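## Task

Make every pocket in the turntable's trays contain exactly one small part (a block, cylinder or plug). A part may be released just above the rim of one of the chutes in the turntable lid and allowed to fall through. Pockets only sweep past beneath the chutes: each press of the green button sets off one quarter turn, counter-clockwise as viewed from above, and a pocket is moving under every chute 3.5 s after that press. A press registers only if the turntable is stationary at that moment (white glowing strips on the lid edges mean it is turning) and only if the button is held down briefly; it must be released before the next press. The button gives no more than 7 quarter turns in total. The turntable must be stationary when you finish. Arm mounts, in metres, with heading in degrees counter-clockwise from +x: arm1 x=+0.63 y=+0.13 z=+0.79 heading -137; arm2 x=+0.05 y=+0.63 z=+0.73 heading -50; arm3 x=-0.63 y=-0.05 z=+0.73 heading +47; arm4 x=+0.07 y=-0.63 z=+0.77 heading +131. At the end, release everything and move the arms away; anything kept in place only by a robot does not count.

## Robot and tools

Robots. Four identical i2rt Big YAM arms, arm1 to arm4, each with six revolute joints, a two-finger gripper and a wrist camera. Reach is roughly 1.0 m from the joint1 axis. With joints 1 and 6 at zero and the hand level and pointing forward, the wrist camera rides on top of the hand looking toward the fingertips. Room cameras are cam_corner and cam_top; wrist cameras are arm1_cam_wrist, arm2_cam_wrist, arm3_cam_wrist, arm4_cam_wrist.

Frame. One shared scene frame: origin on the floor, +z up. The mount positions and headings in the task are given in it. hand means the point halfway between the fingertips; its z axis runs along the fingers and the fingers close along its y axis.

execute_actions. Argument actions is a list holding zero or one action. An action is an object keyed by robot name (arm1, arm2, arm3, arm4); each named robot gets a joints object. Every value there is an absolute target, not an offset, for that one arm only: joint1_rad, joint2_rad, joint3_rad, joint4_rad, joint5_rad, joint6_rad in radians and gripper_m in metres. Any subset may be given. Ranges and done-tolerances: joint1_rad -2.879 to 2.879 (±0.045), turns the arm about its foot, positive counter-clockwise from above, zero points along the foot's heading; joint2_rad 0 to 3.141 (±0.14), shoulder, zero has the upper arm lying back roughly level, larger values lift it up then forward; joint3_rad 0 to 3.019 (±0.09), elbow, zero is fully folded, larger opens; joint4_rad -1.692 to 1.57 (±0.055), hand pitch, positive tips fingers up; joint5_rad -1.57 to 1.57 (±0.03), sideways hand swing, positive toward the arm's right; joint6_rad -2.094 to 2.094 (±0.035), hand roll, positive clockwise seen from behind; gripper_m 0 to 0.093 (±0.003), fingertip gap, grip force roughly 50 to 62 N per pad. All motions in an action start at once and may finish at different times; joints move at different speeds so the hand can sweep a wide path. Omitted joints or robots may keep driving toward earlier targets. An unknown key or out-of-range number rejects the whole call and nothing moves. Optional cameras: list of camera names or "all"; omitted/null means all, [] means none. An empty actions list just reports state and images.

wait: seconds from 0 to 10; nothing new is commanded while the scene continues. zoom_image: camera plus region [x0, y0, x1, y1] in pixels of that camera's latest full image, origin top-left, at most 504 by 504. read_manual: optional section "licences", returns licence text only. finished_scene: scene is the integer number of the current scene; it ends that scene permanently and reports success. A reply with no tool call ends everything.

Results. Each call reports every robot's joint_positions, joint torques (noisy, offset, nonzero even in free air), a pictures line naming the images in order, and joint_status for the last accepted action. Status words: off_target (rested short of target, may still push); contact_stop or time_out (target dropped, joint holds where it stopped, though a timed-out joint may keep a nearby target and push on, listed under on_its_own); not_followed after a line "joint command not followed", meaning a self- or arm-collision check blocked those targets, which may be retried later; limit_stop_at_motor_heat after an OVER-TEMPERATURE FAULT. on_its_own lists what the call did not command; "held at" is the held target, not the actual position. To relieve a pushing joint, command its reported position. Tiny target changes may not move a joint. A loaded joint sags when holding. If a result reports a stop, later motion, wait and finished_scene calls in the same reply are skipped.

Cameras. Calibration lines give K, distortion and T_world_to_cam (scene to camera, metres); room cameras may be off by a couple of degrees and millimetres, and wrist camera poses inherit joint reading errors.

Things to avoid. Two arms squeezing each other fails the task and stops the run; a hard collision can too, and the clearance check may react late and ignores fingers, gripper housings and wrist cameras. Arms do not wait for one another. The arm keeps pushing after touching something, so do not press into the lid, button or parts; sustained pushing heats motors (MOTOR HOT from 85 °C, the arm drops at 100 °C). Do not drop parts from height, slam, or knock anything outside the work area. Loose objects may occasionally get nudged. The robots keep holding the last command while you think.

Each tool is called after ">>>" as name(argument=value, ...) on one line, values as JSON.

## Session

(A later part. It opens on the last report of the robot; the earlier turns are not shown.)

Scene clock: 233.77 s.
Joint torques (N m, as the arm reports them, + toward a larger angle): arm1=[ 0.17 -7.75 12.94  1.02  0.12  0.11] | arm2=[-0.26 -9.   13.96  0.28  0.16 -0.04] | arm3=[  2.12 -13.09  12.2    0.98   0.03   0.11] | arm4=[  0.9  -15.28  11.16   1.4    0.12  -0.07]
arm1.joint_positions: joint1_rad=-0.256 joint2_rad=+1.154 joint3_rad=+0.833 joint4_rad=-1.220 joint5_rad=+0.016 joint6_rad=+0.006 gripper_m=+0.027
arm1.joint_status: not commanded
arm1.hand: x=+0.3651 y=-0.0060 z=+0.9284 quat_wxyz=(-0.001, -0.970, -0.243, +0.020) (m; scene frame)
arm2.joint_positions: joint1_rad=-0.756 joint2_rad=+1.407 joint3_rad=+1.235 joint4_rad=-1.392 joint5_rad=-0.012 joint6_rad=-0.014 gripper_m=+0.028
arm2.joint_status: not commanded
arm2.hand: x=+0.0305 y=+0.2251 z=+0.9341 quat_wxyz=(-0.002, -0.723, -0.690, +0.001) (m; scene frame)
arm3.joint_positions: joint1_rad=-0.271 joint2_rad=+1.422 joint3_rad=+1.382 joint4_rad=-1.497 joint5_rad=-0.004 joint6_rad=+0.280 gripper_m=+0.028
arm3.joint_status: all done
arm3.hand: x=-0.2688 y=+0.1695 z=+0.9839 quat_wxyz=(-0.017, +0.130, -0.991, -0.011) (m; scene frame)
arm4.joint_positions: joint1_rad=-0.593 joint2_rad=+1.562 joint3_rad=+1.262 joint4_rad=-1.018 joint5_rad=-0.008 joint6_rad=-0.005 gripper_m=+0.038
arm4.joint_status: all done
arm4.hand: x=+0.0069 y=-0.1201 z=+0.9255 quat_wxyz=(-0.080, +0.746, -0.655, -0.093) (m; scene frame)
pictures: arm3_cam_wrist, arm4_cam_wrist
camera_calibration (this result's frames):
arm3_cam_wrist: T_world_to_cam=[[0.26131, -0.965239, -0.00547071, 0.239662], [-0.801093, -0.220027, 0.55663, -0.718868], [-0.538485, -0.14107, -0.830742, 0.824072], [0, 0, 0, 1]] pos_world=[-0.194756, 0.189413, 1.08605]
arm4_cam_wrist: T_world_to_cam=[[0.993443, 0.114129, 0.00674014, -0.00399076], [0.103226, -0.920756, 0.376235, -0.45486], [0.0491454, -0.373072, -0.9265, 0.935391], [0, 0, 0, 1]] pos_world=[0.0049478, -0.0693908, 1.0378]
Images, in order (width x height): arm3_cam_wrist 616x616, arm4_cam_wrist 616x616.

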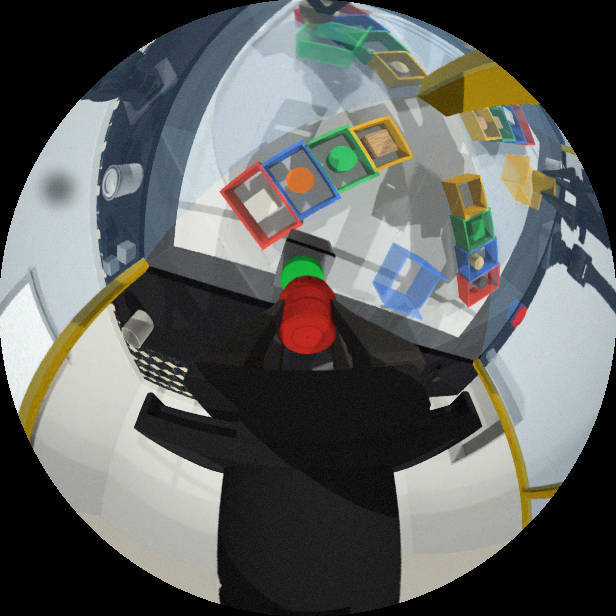

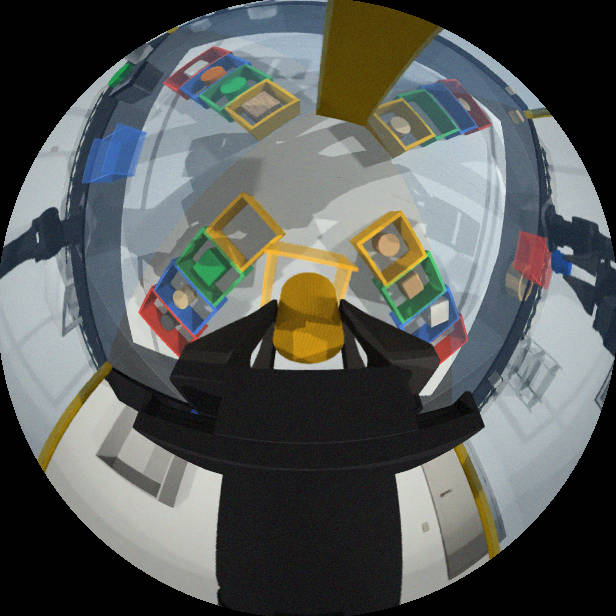

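>>> execute_actions(actions=[{"arm3":{"joints":{"joint3_rad":1.222,"joint4_rad":-1.325}}}], cameras=["arm3_cam_wrist"])

>>> execute_actions(actions=[{"arm3":{"joints":{"joint3_rad":1.44,"joint4_rad":-1.5}}}], cameras=[])

>>> wait(seconds=1.85)

>>> execute_actions(actions=[{"arm1":{"joints":{"gripper_m":0.093}},"arm2":{"joints":{"gripper_m":0.093}},"arm4":{"joints":{"gripper_m":0.093}}}], cameras=[])

>>> execute_actions(actions=[{"arm1":{"joints":{"joint2_rad":0.7,"joint3_rad":0.8,"joint4_rad":-1.62}},"arm2":{"joints":{"joint2_rad":0.7,"joint3_rad":0.8,"joint4_rad":-1.62}},"arm4":{"joints":{"joint2_rad":0.7,"joint3_rad":0.8,"joint4_rad":-1.62}}}], cameras=["cam_top","arm3_cam_wrist","arm1_cam_wrist"])

Scene clock: 245.73 s.
Joint torques (N m, as the arm reports them, + toward a larger angle): arm1=[ 0.17 -7.68 12.93  1.01  0.12  0.11] | arm2=[-0.19 -9.28 13.88  0.28  0.16 -0.04] | arm3=[  2.04 -10.5    7.07   1.09  -0.04   0.08] | arm4=[  0.68 -15.19  11.08   1.32   0.07  -0.07]
arm1.joint_positions: joint1_rad=-0.256 joint2_rad=+1.154 joint3_rad=+0.833 joint4_rad=-1.220 joint5_rad=+0.016 joint6_rad=+0.006 gripper_m=+0.027
arm1.joint_status: not commanded
arm1.hand: x=+0.3651 y=-0.0060 z=+0.9284 quat_wxyz=(-0.001, -0.970, -0.243, +0.020) (m; scene frame)
arm2.joint_positions: joint1_rad=-0.756 joint2_rad=+1.407 joint3_rad=+1.235 joint4_rad=-1.392 joint5_rad=-0.012 joint6_rad=-0.014 gripper_m=+0.028
arm2.joint_status: not commanded
arm2.hand: x=+0.0305 y=+0.2251 z=+0.9341 quat_wxyz=(-0.002, -0.723, -0.690, +0.001) (m; scene frame)
arm3.joint_positions: joint1_rad=-0.271 joint2_rad=+1.399 joint3_rad=+1.238 joint4_rad=-1.335 joint5_rad=-0.004 joint6_rad=+0.281 gripper_m=+0.028
arm3.joint_status: all done
arm3.hand: x=-0.2715 y=+0.1678 z=+0.9386 quat_wxyz=(-0.036, +0.130, -0.991, -0.019) (m; scene frame)
arm4.joint_positions: joint1_rad=-0.593 joint2_rad=+1.562 joint3_rad=+1.262 joint4_rad=-1.018 joint5_rad=-0.008 joint6_rad=-0.005 gripper_m=+0.038
arm4.joint_status: not commanded
arm4.hand: x=+0.0069 y=-0.1201 z=+0.9255 quat_wxyz=(-0.080, +0.746, -0.655, -0.093) (m; scene frame)
pictures: arm3_cam_wrist
camera_calibration (this result's frames):
arm3_cam_wrist: T_world_to_cam=[[0.261164, -0.965165, -0.015835, 0.248204], [-0.820136, -0.230512, 0.52368, -0.668719], [-0.509088, -0.123779, -0.851768, 0.809569], [0, 0, 0, 1]] pos_world=[-0.201121, 0.185618, 1.04369]
Images, in order (width x height): arm3_cam_wrist 616x616.

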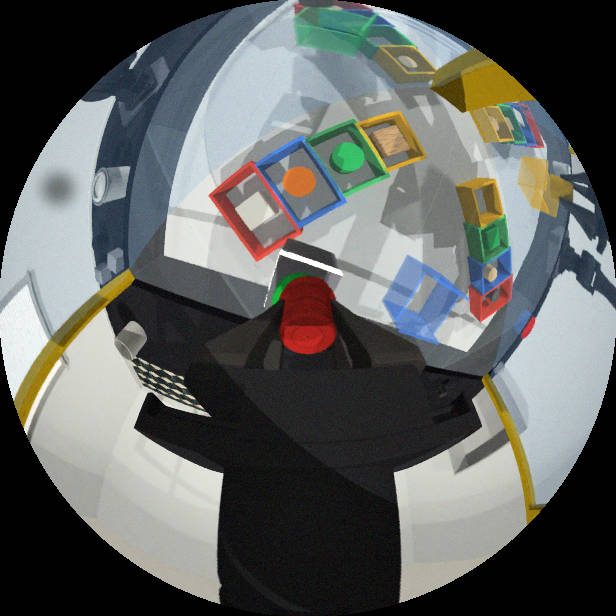

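Scene clock: 246.73 s.
Joint torques (N m, as the arm reports them, + toward a larger angle): arm1=[ 0.14 -7.73 12.95  1.02  0.12  0.11] | arm2=[-0.14 -9.04 13.93  0.28  0.14 -0.02] | arm3=[  2.12 -12.    11.44   0.15   0.     0.07] | arm4=[  0.95 -14.94  11.17   1.28   0.09  -0.11]
arm1.joint_positions: joint1_rad=-0.256 joint2_rad=+1.154 joint3_rad=+0.833 joint4_rad=-1.220 joint5_rad=+0.016 joint6_rad=+0.006 gripper_m=+0.027
arm1.joint_status: not commanded
arm1.hand: x=+0.3651 y=-0.0060 z=+0.9284 quat_wxyz=(-0.001, -0.970, -0.243, +0.020) (m; scene frame)
arm2.joint_positions: joint1_rad=-0.756 joint2_rad=+1.407 joint3_rad=+1.235 joint4_rad=-1.392 joint5_rad=-0.012 joint6_rad=-0.014 gripper_m=+0.028
arm2.joint_status: not commanded
arm2.hand: x=+0.0305 y=+0.2251 z=+0.9341 quat_wxyz=(-0.002, -0.723, -0.690, +0.001) (m; scene frame)
arm3.joint_positions: joint1_rad=-0.271 joint2_rad=+1.410 joint3_rad=+1.397 joint4_rad=-1.489 joint5_rad=-0.004 joint6_rad=+0.281 gripper_m=+0.028
arm3.joint_status: all done
arm3.hand: x=-0.2650 y=+0.1716 z=+0.9948 quat_wxyz=(-0.033, +0.130, -0.991, -0.018) (m; scene frame)
arm4.joint_positions: joint1_rad=-0.593 joint2_rad=+1.562 joint3_rad=+1.262 joint4_rad=-1.018 joint5_rad=-0.008 joint6_rad=-0.005 gripper_m=+0.038
arm4.joint_status: not commanded
arm4.hand: x=+0.0069 y=-0.1201 z=+0.9255 quat_wxyz=(-0.080, +0.746, -0.655, -0.093) (m; scene frame)
pictures: none
No camera images: the call's "cameras" was empty. Leave "cameras" out to get every camera's image.

Scene clock: 248.60 s.
Joint torques (N m, as the arm reports them, + toward a larger angle): arm1=[ 0.22 -7.69 12.95  1.01  0.12  0.11] | arm2=[-0.19 -9.22 13.98  0.3   0.14 -0.02] | arm3=[  2.34 -11.95  11.13   0.13  -0.02   0.1 ] | arm4=[  1.09 -15.11  11.16   1.4    0.07  -0.11]
arm1.joint_positions: joint1_rad=-0.256 joint2_rad=+1.154 joint3_rad=+0.833 joint4_rad=-1.220 joint5_rad=+0.016 joint6_rad=+0.006 gripper_m=+0.027
arm1.joint_status: not commanded
arm1.hand: x=+0.3651 y=-0.0060 z=+0.9284 quat_wxyz=(-0.001, -0.970, -0.243, +0.020) (m; scene frame)
arm2.joint_positions: joint1_rad=-0.756 joint2_rad=+1.407 joint3_rad=+1.235 joint4_rad=-1.392 joint5_rad=-0.012 joint6_rad=-0.014 gripper_m=+0.028
arm2.joint_status: not commanded
arm2.hand: x=+0.0305 y=+0.2251 z=+0.9341 quat_wxyz=(-0.002, -0.723, -0.690, +0.001) (m; scene frame)
arm3.joint_positions: joint1_rad=-0.271 joint2_rad=+1.410 joint3_rad=+1.397 joint4_rad=-1.489 joint5_rad=-0.004 joint6_rad=+0.281 gripper_m=+0.028
arm3.joint_status: all done
arm3.hand: x=-0.2650 y=+0.1716 z=+0.9948 quat_wxyz=(-0.033, +0.130, -0.991, -0.018) (m; scene frame)
arm4.joint_positions: joint1_rad=-0.593 joint2_rad=+1.562 joint3_rad=+1.262 joint4_rad=-1.018 joint5_rad=-0.008 joint6_rad=-0.005 gripper_m=+0.038
arm4.joint_status: not commanded
arm4.hand: x=+0.0069 y=-0.1201 z=+0.9255 quat_wxyz=(-0.080, +0.746, -0.655, -0.093) (m; scene frame)
wait: 1.87 s; at rest by 0.27 s
pictures: arm1_cam_wrist, arm2_cam_wrist, arm3_cam_wrist, arm4_cam_wrist, cam_corner, cam_top
camera_calibration (this result's frames):
arm1_cam_wrist: T_world_to_cam=[[-0.460509, 0.887311, 0.0247284, 0.145539], [0.740645, 0.368737, 0.561674, -0.787563], [0.489261, 0.276971, -0.826989, 0.712688], [0, 0, 0, 1]] pos_world=[0.301636, -0.0361281, 1.02814]
arm2_cam_wrist: T_world_to_cam=[[-0.998147, 0.0598443, -0.0110357, 0.0312852], [0.0422795, 0.812422, 0.581535, -0.723599], [0.0437672, 0.579991, -0.813446, 0.751786], [0, 0, 0, 1]] pos_world=[0.0289171, 0.149966, 1.03268]
arm3_cam_wrist: T_world_to_cam=[[0.261109, -0.965202, -0.0143721, 0.249532], [-0.817726, -0.229076, 0.52806, -0.695924], [-0.512978, -0.126129, -0.849085, 0.85789], [0, 0, 0, 1]] pos_world=[-0.194152, 0.189634, 1.0995]
arm4_cam_wrist: T_world_to_cam=[[0.993443, 0.114129, 0.00674014, -0.00399076], [0.103226, -0.920756, 0.376235, -0.45486], [0.0491454, -0.373072, -0.9265, 0.935391], [0, 0, 0, 1]] pos_world=[0.0049478, -0.0693908, 1.0378]
Images, in order (width x height): arm1_cam_wrist 616x616, arm2_cam_wrist 616x616, arm3_cam_wrist 616x616, arm4_cam_wrist 616x616, cam_corner 896x504, cam_top 896x504.

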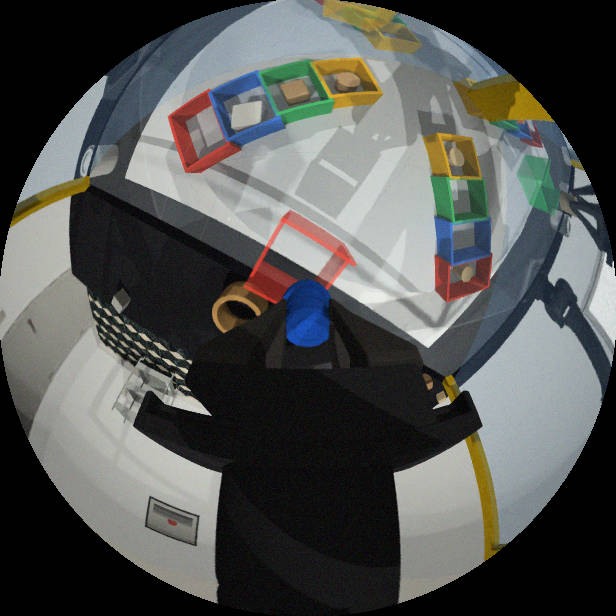

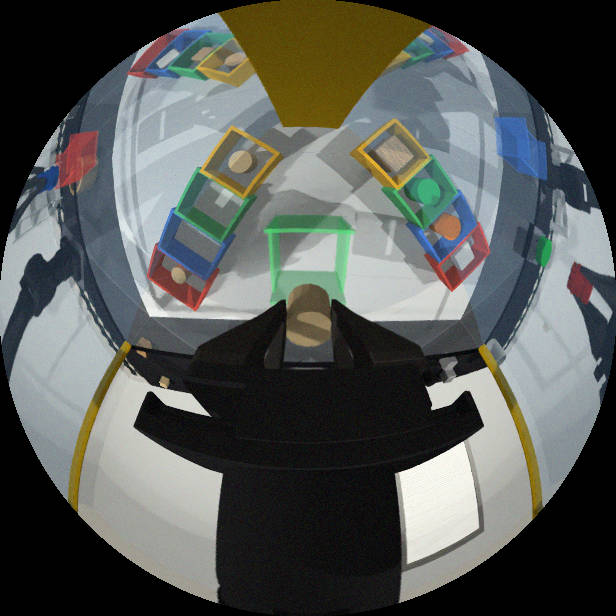

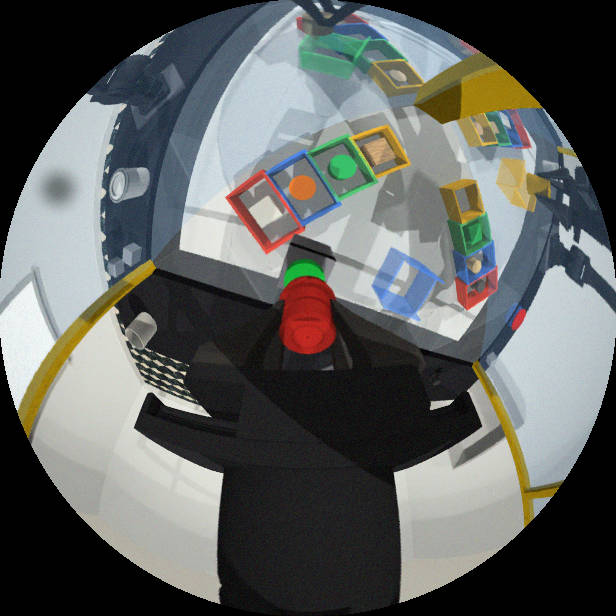

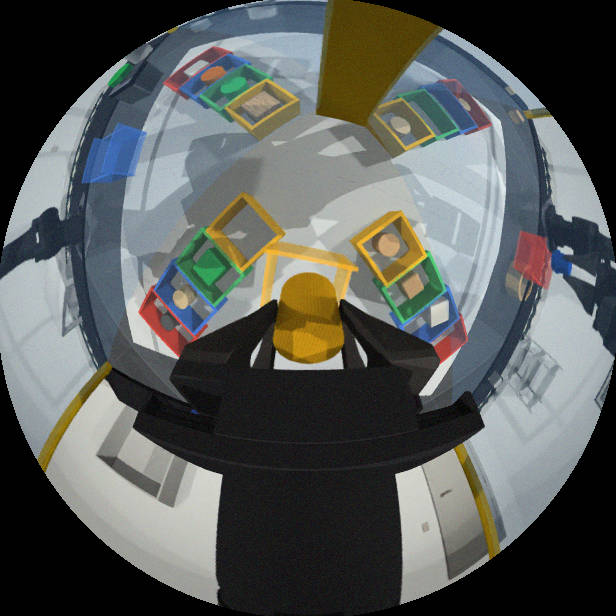

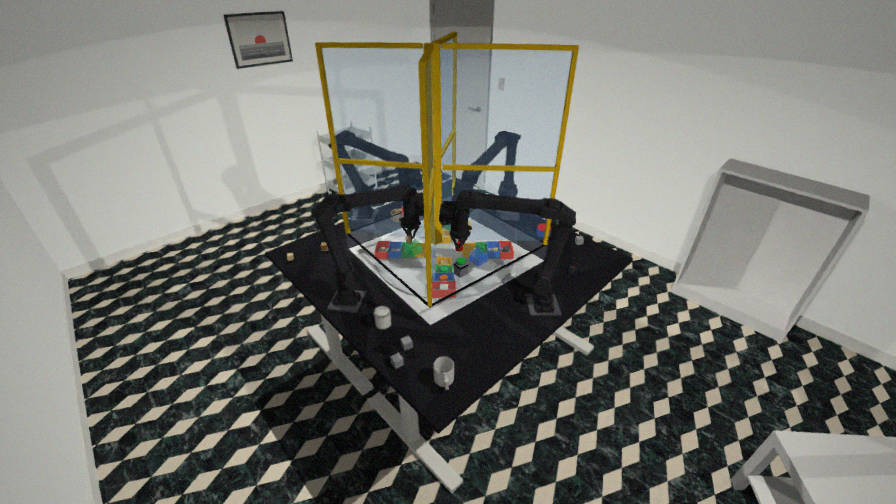

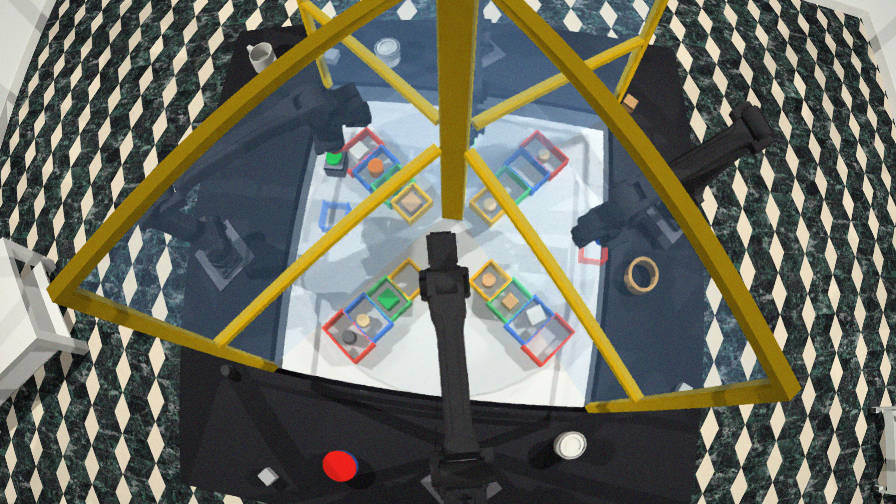

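Scene clock: 249.30 s.
Joint torques (N m, as the arm reports them, + toward a larger angle): arm1=[ 0.15 -7.7  12.95  0.99  0.11  0.11] | arm2=[-0.37 -9.13 13.96  0.24  0.15 -0.03] | arm3=[  2.14 -12.    11.09   0.07   0.01   0.1 ] | arm4=[  1.07 -14.66  11.23   1.42   0.07  -0.1 ]
arm1.joint_positions: joint1_rad=-0.256 joint2_rad=+1.154 joint3_rad=+0.833 joint4_rad=-1.220 joint5_rad=+0.016 joint6_rad=+0.006 gripper_m=+0.093
arm1.joint_status: all done
arm1.hand: x=+0.3651 y=-0.0060 z=+0.9284 quat_wxyz=(-0.001, -0.970, -0.243, +0.020) (m; scene frame)
arm2.joint_positions: joint1_rad=-0.756 joint2_rad=+1.407 joint3_rad=+1.235 joint4_rad=-1.392 joint5_rad=-0.012 joint6_rad=-0.014 gripper_m=+0.093
arm2.joint_status: all done
arm2.hand: x=+0.0305 y=+0.2251 z=+0.9341 quat_wxyz=(-0.002, -0.723, -0.690, +0.001) (m; scene frame)
arm3.joint_positions: joint1_rad=-0.271 joint2_rad=+1.410 joint3_rad=+1.397 joint4_rad=-1.489 joint5_rad=-0.004 joint6_rad=+0.281 gripper_m=+0.028
arm3.joint_status: not commanded
arm3.hand: x=-0.2650 y=+0.1716 z=+0.9948 quat_wxyz=(-0.033, +0.130, -0.991, -0.018) (m; scene frame)
arm4.joint_positions: joint1_rad=-0.593 joint2_rad=+1.562 joint3_rad=+1.262 joint4_rad=-1.018 joint5_rad=-0.008 joint6_rad=-0.005 gripper_m=+0.093
arm4.joint_status: all done
arm4.hand: x=+0.0069 y=-0.1201 z=+0.9255 quat_wxyz=(-0.080, +0.746, -0.655, -0.093) (m; scene frame)
pictures: none
No camera images: the call's "cameras" was empty. Leave "cameras" out to get every camera's image.

Scene clock: 250.67 s.
Joint torques (N m, as the arm reports them, + toward a larger angle): arm1=[ 0.09  0.93  9.75 -0.17  0.12  0.11] | arm2=[-0.02 -1.67  8.57  0.22  0.15 -0.04] | arm3=[  2.25 -11.4   11.18   0.2   -0.02   0.09] | arm4=[ 0.82 -2.03  7.44 -0.27  0.08 -0.11]
arm1.joint_positions: joint1_rad=-0.256 joint2_rad=+0.693 joint3_rad=+0.796 joint4_rad=-1.607 joint5_rad=+0.016 joint6_rad=+0.006 gripper_m=+0.093
arm1.joint_status: all done
arm1.hand: x=+0.4801 y=+0.0571 z=+1.0076 quat_wxyz=(-0.005, -0.969, -0.243, +0.038) (m; scene frame)
arm2.joint_positions: joint1_rad=-0.756 joint2_rad=+0.703 joint3_rad=+0.810 joint4_rad=-1.618 joint5_rad=-0.012 joint6_rad=-0.014 gripper_m=+0.093
arm2.joint_status: all done
arm2.hand: x=+0.0448 y=+0.4583 z=+0.9532 quat_wxyz=(-0.020, -0.723, -0.690, +0.021) (m; scene frame)
arm3.joint_positions: joint1_rad=-0.271 joint2_rad=+1.410 joint3_rad=+1.397 joint4_rad=-1.489 joint5_rad=-0.004 joint6_rad=+0.281 gripper_m=+0.028
arm3.joint_status: not commanded
arm3.hand: x=-0.2650 y=+0.1716 z=+0.9948 quat_wxyz=(-0.033, +0.130, -0.991, -0.018) (m; scene frame)
arm4.joint_positions: joint1_rad=-0.593 joint2_rad=+0.699 joint3_rad=+0.805 joint4_rad=-1.609 joint5_rad=-0.008 joint6_rad=-0.005 gripper_m=+0.093
arm4.joint_status: all done
arm4.hand: x=+0.0483 y=-0.4580 z=+0.9904 quat_wxyz=(-0.019, +0.751, -0.660, -0.024) (m; scene frame)
pictures: arm1_cam_wrist, arm3_cam_wrist, cam_top
camera_calibration (this result's frames):
arm1_cam_wrist: T_world_to_cam=[[-0.45947, 0.887868, 0.0240344, 0.140722], [0.75834, 0.378065, 0.531025, -0.918628], [0.462393, 0.262216, -0.847015, 0.738408], [0, 0, 0, 1]] pos_world=[0.419856, 0.0287361, 1.10987]
arm3_cam_wrist: T_world_to_cam=[[0.261109, -0.965202, -0.0143721, 0.249532], [-0.817726, -0.229076, 0.52806, -0.695924], [-0.512978, -0.126129, -0.849085, 0.85789], [0, 0, 0, 1]] pos_world=[-0.194152, 0.189634, 1.0995]
Images, in order (width x height): arm1_cam_wrist 616x616, arm3_cam_wrist 616x616, cam_top 896x504.

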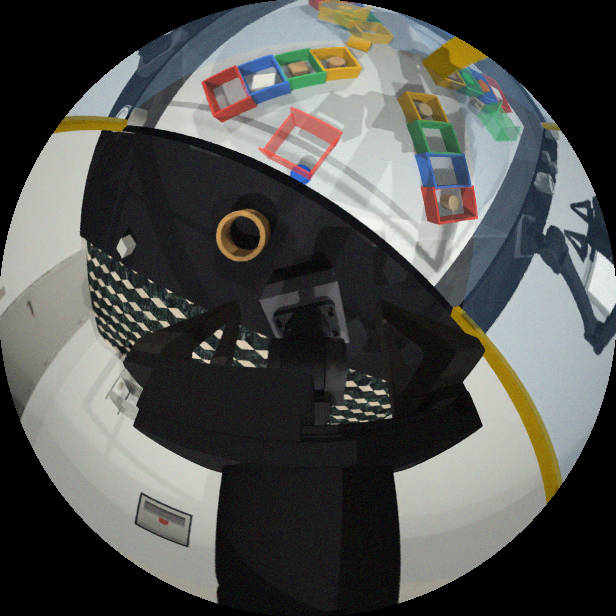

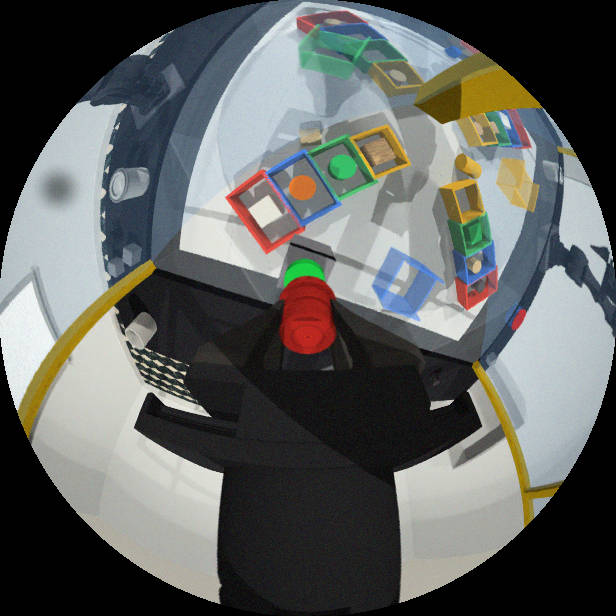

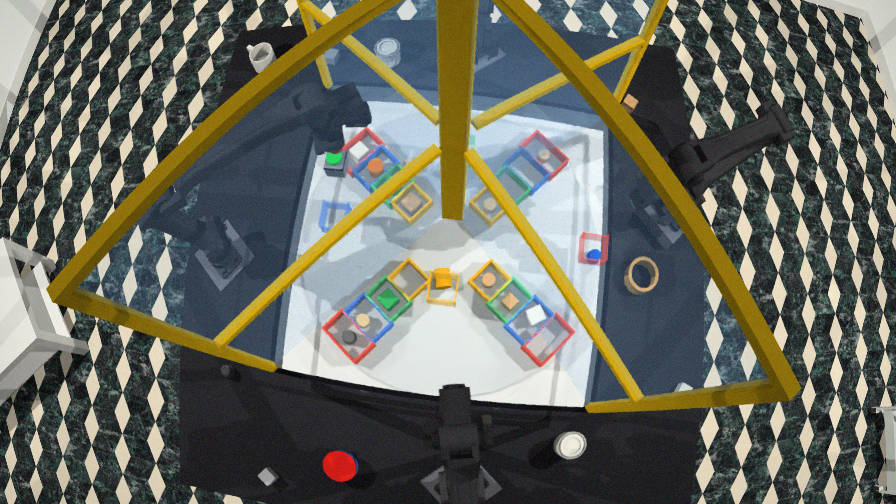

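>>> execute_actions(actions=[{"arm1":{"joints":{"joint1_rad":0.9}},"arm2":{"joints":{"joint1_rad":0.97}},"arm4":{"joints":{"joint1_rad":0.94}},"arm3":{"joints":{"joint1_rad":-0.245}}}], cameras=[])

>>> execute_actions(actions=[{"arm1":{"joints":{"joint2_rad":1.765,"joint3_rad":1.3,"joint4_rad":-1.045}},"arm2":{"joints":{"joint2_rad":1.75,"joint3_rad":1.455,"joint4_rad":-1.22}},"arm4":{"joints":{"joint2_rad":1.83,"joint3_rad":1.47,"joint4_rad":-1.14}}}], cameras=["arm1_cam_wrist","arm2_cam_wrist","arm4_cam_wrist","cam_corner"])

Scene clock: 269.80 s.
Joint torques (N m, as the arm reports them, + toward a larger angle): arm1=[-0.14  0.8   9.87 -0.17  0.13  0.11] | arm2=[ 1.04 -1.74  8.64  0.18  0.14 -0.03] | arm3=[  2.35 -11.75  11.03   0.21  -0.02   0.09] | arm4=[ 0.86 -1.5   7.54 -0.27  0.09 -0.1 ]
arm1.joint_positions: joint1_rad=+0.891 joint2_rad=+0.693 joint3_rad=+0.796 joint4_rad=-1.607 joint5_rad=+0.016 joint6_rad=+0.006 gripper_m=+0.093
arm1.joint_status: all done
arm1.hand: x=+0.6404 y=-0.0345 z=+1.0079 quat_wxyz=(-0.021, -0.682, -0.730, +0.034) (m; scene frame)
arm2.joint_positions: joint1_rad=+0.964 joint2_rad=+0.703 joint3_rad=+0.810 joint4_rad=-1.618 joint5_rad=-0.012 joint6_rad=-0.014 gripper_m=+0.093
arm2.joint_status: all done
arm2.hand: x=+0.2240 y=+0.6463 z=+0.9518 quat_wxyz=(-0.025, +0.051, -0.998, -0.009) (m; scene frame)
arm3.joint_positions: joint1_rad=-0.255 joint2_rad=+1.410 joint3_rad=+1.397 joint4_rad=-1.489 joint5_rad=-0.004 joint6_rad=+0.281 gripper_m=+0.028
arm3.joint_status: all done
arm3.hand: x=-0.2685 y=+0.1773 z=+0.9948 quat_wxyz=(-0.033, +0.138, -0.990, -0.018) (m; scene frame)
arm4.joint_positions: joint1_rad=+0.937 joint2_rad=+0.699 joint3_rad=+0.805 joint4_rad=-1.609 joint5_rad=-0.008 joint6_rad=-0.005 gripper_m=+0.093
arm4.joint_status: all done
arm4.hand: x=-0.1012 y=-0.6435 z=+0.9907 quat_wxyz=(+0.008, +0.999, +0.043, -0.031) (m; scene frame)
pictures: none
No camera images: the call's "cameras" was empty. Leave "cameras" out to get every camera's image.

Scene clock: 271.47 s.
Joint torques (N m, as the arm reports them, + toward a larger angle): arm1=[ -0.16 -18.95   9.9    0.88   0.13   0.11] | arm2=[  1.44 -15.9   13.33   0.22   0.14  -0.04] | arm3=[  2.01 -11.57  11.15   0.19   0.01   0.08] | arm4=[  1.19 -18.21  10.6    0.31   0.09  -0.09]
arm1.joint_positions: joint1_rad=+0.891 joint2_rad=+1.779 joint3_rad=+1.282 joint4_rad=-1.058 joint5_rad=+0.016 joint6_rad=+0.006 gripper_m=+0.093
arm1.joint_status: all done
arm1.hand: x=+0.6644 y=-0.3716 z=+0.8523 quat_wxyz=(-0.003, -0.683, -0.731, +0.017) (m; scene frame)
arm2.joint_positions: joint1_rad=+0.964 joint2_rad=+1.766 joint3_rad=+1.406 joint4_rad=-1.221 joint5_rad=-0.012 joint6_rad=-0.014 gripper_m=+0.093
arm2.joint_status: all done
arm2.hand: x=+0.5669 y=+0.6773 z=+0.8339 quat_wxyz=(+0.011, +0.051, -0.999, -0.008) (m; scene frame)
arm3.joint_positions: joint1_rad=-0.255 joint2_rad=+1.410 joint3_rad=+1.397 joint4_rad=-1.489 joint5_rad=-0.004 joint6_rad=+0.281 gripper_m=+0.028
arm3.joint_status: not commanded
arm3.hand: x=-0.2685 y=+0.1773 z=+0.9948 quat_wxyz=(-0.033, +0.138, -0.990, -0.018) (m; scene frame)
arm4.joint_positions: joint1_rad=+0.937 joint2_rad=+1.855 joint3_rad=+1.420 joint4_rad=-1.147 joint5_rad=-0.008 joint6_rad=-0.005 gripper_m=+0.093
arm4.joint_status: all done
arm4.hand: x=-0.4642 y=-0.6742 z=+0.8359 quat_wxyz=(+0.007, +0.999, +0.043, +0.008) (m; scene frame)
pictures: arm1_cam_wrist, arm2_cam_wrist, arm4_cam_wrist, cam_corner
camera_calibration (this result's frames):
arm1_cam_wrist: T_world_to_cam=[[-0.997704, -0.0556666, 0.0385624, 0.604368], [-0.0236791, 0.820279, 0.571474, -0.164396], [-0.0634439, 0.569249, -0.819714, 1.07427], [0, 0, 0, 1]] pos_world=[0.667243, -0.443032, 0.951233]
arm2_cam_wrist: T_world_to_cam=[[0.0886736, -0.995743, -0.0251764, 0.649104], [-0.794048, -0.0859268, 0.601752, 0.0103084], [-0.601353, -0.0333682, -0.798286, 1.15304], [0, 0, 0, 1]] pos_world=[0.644012, 0.685701, 0.930596]
arm4_cam_wrist: T_world_to_cam=[[-0.0740154, 0.997254, -0.00245342, 0.63549], [0.795471, 0.0605226, 0.602962, -0.0893655], [0.601455, 0.0426768, -0.797766, 1.09789], [0, 0, 0, 1]] pos_world=[-0.542208, -0.675191, 0.931303]
Images, in order (width x height): arm1_cam_wrist 616x616, arm2_cam_wrist 616x616, arm4_cam_wrist 616x616, cam_corner 896x504.

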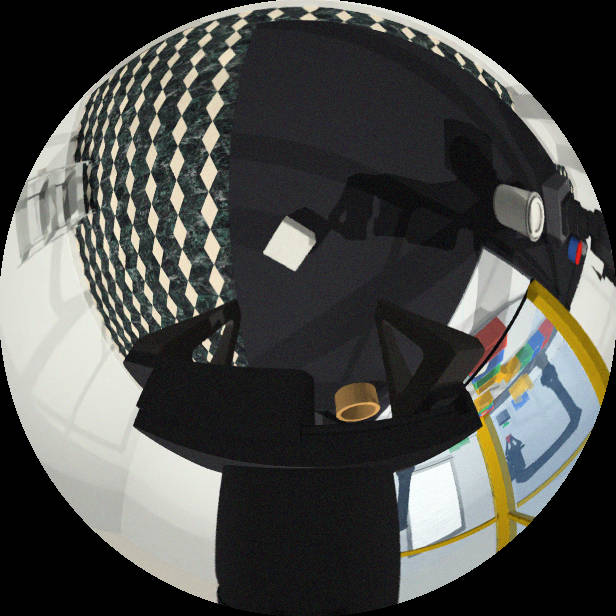

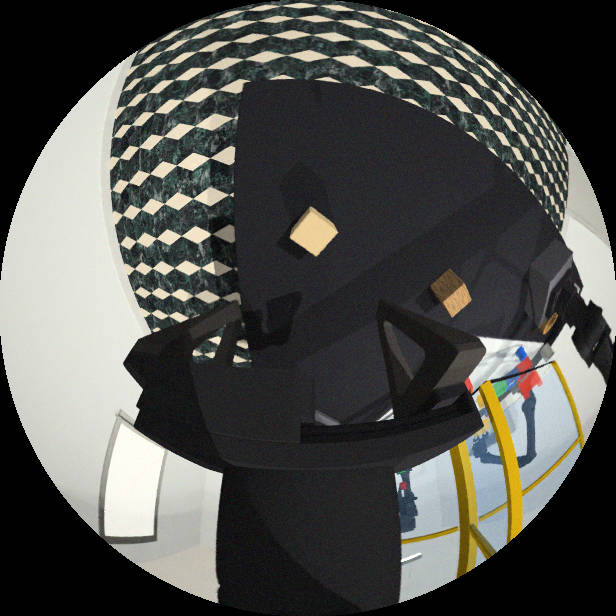

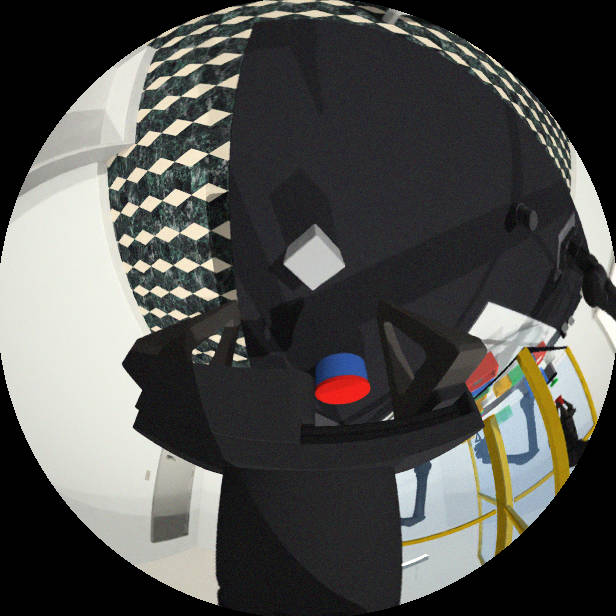

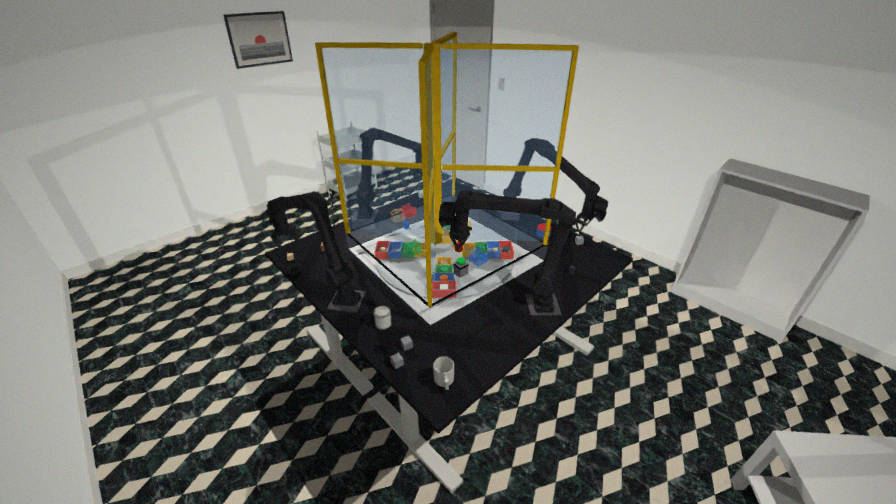

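>>> execute_actions(actions=[{"arm1":{"joints":{"joint1_rad":0.935,"joint6_rad":0.62,"joint2_rad":1.85,"joint3_rad":1.238,"joint4_rad":-0.94}},"arm2":{"joints":{"joint1_rad":0.945,"joint6_rad":0.72,"joint2_rad":1.83,"joint3_rad":1.44,"joint4_rad":-1.12}},"arm4":{"joints":{"joint1_rad":0.92,"joint6_rad":0.785,"joint2_rad":1.87,"joint3_rad":1.368,"joint4_rad":-1.03}}}], cameras=[])

>>> execute_actions(actions=[{"arm1":{"joints":{"joint2_rad":1.93,"joint4_rad":-0.85}},"arm2":{"joints":{"joint2_rad":1.92,"joint4_rad":-1.03}},"arm4":{"joints":{"joint2_rad":1.955,"joint4_rad":-0.94}}}], cameras=["arm1_cam_wrist","arm2_cam_wrist","arm4_cam_wrist"])

Scene clock: 284.87 s.
Joint torques (N m, as the arm reports them, + toward a larger angle): arm1=[ -0.66 -18.55   8.47   0.87   0.18   0.24] | arm2=[ -0.18 -14.28  11.92   0.57   0.2    0.13] | arm3=[  2.24 -11.55  11.08   0.2   -0.01   0.08] | arm4=[  0.54 -15.9    6.72   0.74   0.16   0.03]
arm1.joint_positions: joint1_rad=+0.931 joint2_rad=+1.854 joint3_rad=+1.231 joint4_rad=-0.954 joint5_rad=+0.016 joint6_rad=+0.607 gripper_m=+0.093
arm1.joint_status: all done
arm1.hand: x=+0.6838 y=-0.3659 z=+0.7996 quat_wxyz=(+0.002, -0.858, -0.513, +0.011) (m; scene frame)
arm2.joint_positions: joint1_rad=+0.955 joint2_rad=+1.816 joint3_rad=+1.406 joint4_rad=-1.129 joint5_rad=-0.012 joint6_rad=+0.707 gripper_m=+0.093
arm2.joint_status: all done
arm2.hand: x=+0.5880 y=+0.6743 z=+0.8090 quat_wxyz=(-0.007, -0.309, -0.951, -0.012) (m; scene frame)
arm3.joint_positions: joint1_rad=-0.255 joint2_rad=+1.410 joint3_rad=+1.397 joint4_rad=-1.489 joint5_rad=-0.004 joint6_rad=+0.281 gripper_m=+0.028
arm3.joint_status: not commanded
arm3.hand: x=-0.2685 y=+0.1773 z=+0.9948 quat_wxyz=(-0.033, +0.138, -0.990, -0.018) (m; scene frame)
arm4.joint_positions: joint1_rad=+0.925 joint2_rad=+1.867 joint3_rad=+1.367 joint4_rad=-1.045 joint5_rad=-0.008 joint6_rad=+0.774 gripper_m=+0.093
arm4.joint_status: all done
arm4.hand: x=-0.4664 y=-0.6682 z=+0.8116 quat_wxyz=(+0.011, +0.939, -0.345, -0.007) (m; scene frame)
pictures: none
No camera images: the call's "cameras" was empty. Leave "cameras" out to get every camera's image.

Scene clock: 285.97 s.
Joint torques (N m, as the arm reports them, + toward a larger angle): arm1=[ -0.6  -18.98   8.     0.9    0.18   0.22] | arm2=[ -0.17 -15.91  11.42   0.51   0.22   0.12] | arm3=[  1.94 -11.72  11.12   0.17  -0.01   0.1 ] | arm4=[  0.34 -18.29   6.49   0.68   0.18   0.01]
arm1.joint_positions: joint1_rad=+0.931 joint2_rad=+1.930 joint3_rad=+1.231 joint4_rad=-0.864 joint5_rad=+0.016 joint6_rad=+0.607 gripper_m=+0.093
arm1.joint_status: all done
arm1.hand: x=+0.6849 y=-0.3774 z=+0.7625 quat_wxyz=(-0.004, -0.858, -0.513, +0.014) (m; scene frame)
arm2.joint_positions: joint1_rad=+0.955 joint2_rad=+1.917 joint3_rad=+1.406 joint4_rad=-1.038 joint5_rad=-0.012 joint6_rad=+0.708 gripper_m=+0.093
arm2.joint_status: all done
arm2.hand: x=+0.6023 y=+0.6756 z=+0.7563 quat_wxyz=(-0.002, -0.309, -0.951, -0.009) (m; scene frame)
arm3.joint_positions: joint1_rad=-0.255 joint2_rad=+1.410 joint3_rad=+1.397 joint4_rad=-1.489 joint5_rad=-0.004 joint6_rad=+0.281 gripper_m=+0.028
arm3.joint_status: not commanded
arm3.hand: x=-0.2685 y=+0.1773 z=+0.9948 quat_wxyz=(-0.033, +0.138, -0.990, -0.018) (m; scene frame)
arm4.joint_positions: joint1_rad=+0.925 joint2_rad=+1.968 joint3_rad=+1.365 joint4_rad=-0.954 joint5_rad=-0.008 joint6_rad=+0.774 gripper_m=+0.093
arm4.joint_status: all done
arm4.hand: x=-0.4761 y=-0.6692 z=+0.7588 quat_wxyz=(+0.008, +0.939, -0.345, -0.001) (m; scene frame)
pictures: arm1_cam_wrist, arm2_cam_wrist, arm4_cam_wrist
camera_calibration (this result's frames):
arm1_cam_wrist: T_world_to_cam=[[-0.874823, 0.483814, 0.0246701, 0.757977], [0.409415, 0.711153, 0.571524, -0.445698], [0.258968, 0.510083, -0.820214, 0.762439], [0, 0, 0, 1]] pos_world=[0.648125, -0.438668, 0.861391]
arm2_cam_wrist: T_world_to_cam=[[-0.597941, -0.801023, -0.0287857, 0.927106], [-0.659113, 0.470938, 0.586334, -0.360891], [-0.456111, 0.369566, -0.809558, 0.761129], [0, 0, 0, 1]] pos_world=[0.663646, 0.631303, 0.854468]
arm4_cam_wrist: T_world_to_cam=[[0.657227, 0.753678, -0.0047548, 0.816293], [0.608452, -0.526841, 0.593485, -0.508583], [0.444792, -0.392947, -0.804831, 0.682554], [0, 0, 0, 1]] pos_world=[-0.530636, -0.614957, 0.855059]
Images, in order (width x height): arm1_cam_wrist 616x616, arm2_cam_wrist 616x616, arm4_cam_wrist 616x616.

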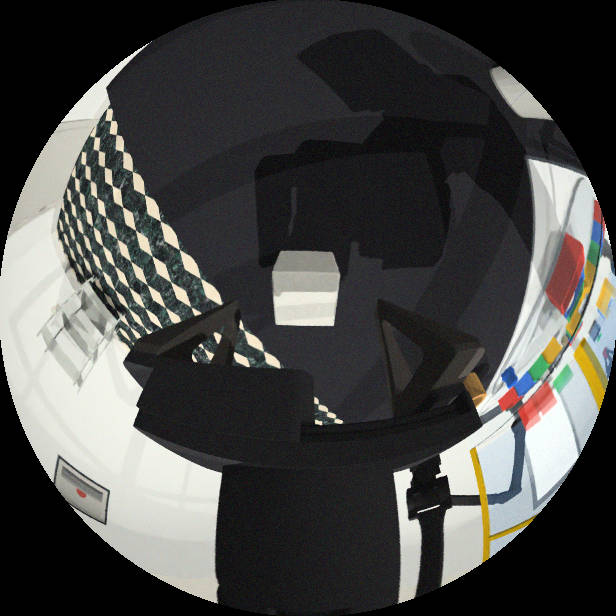

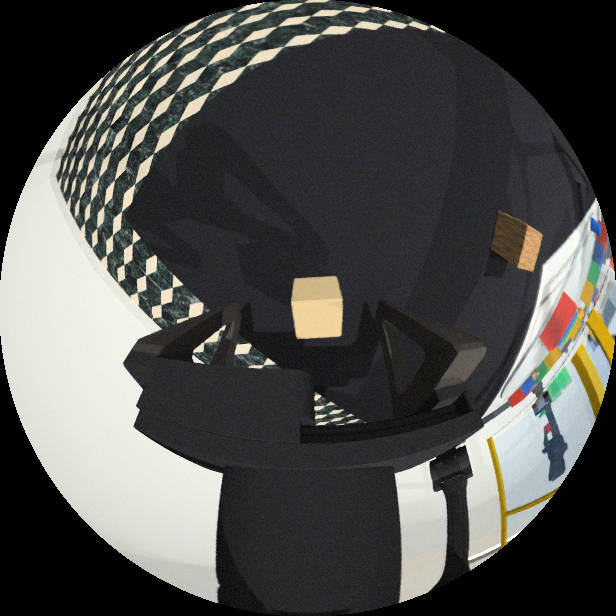

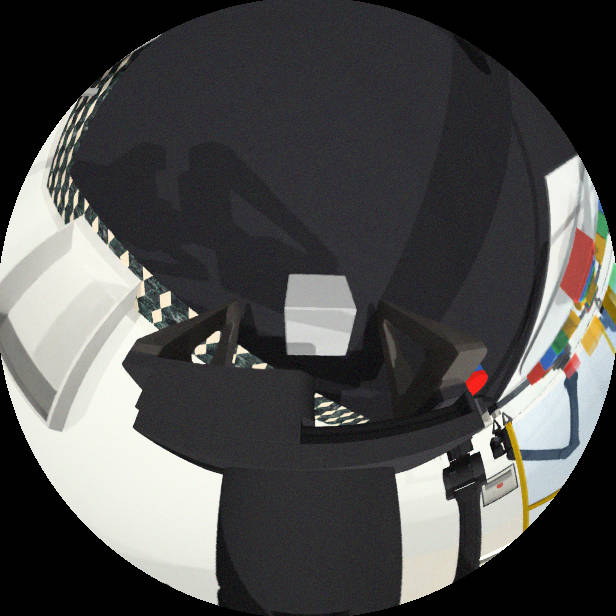

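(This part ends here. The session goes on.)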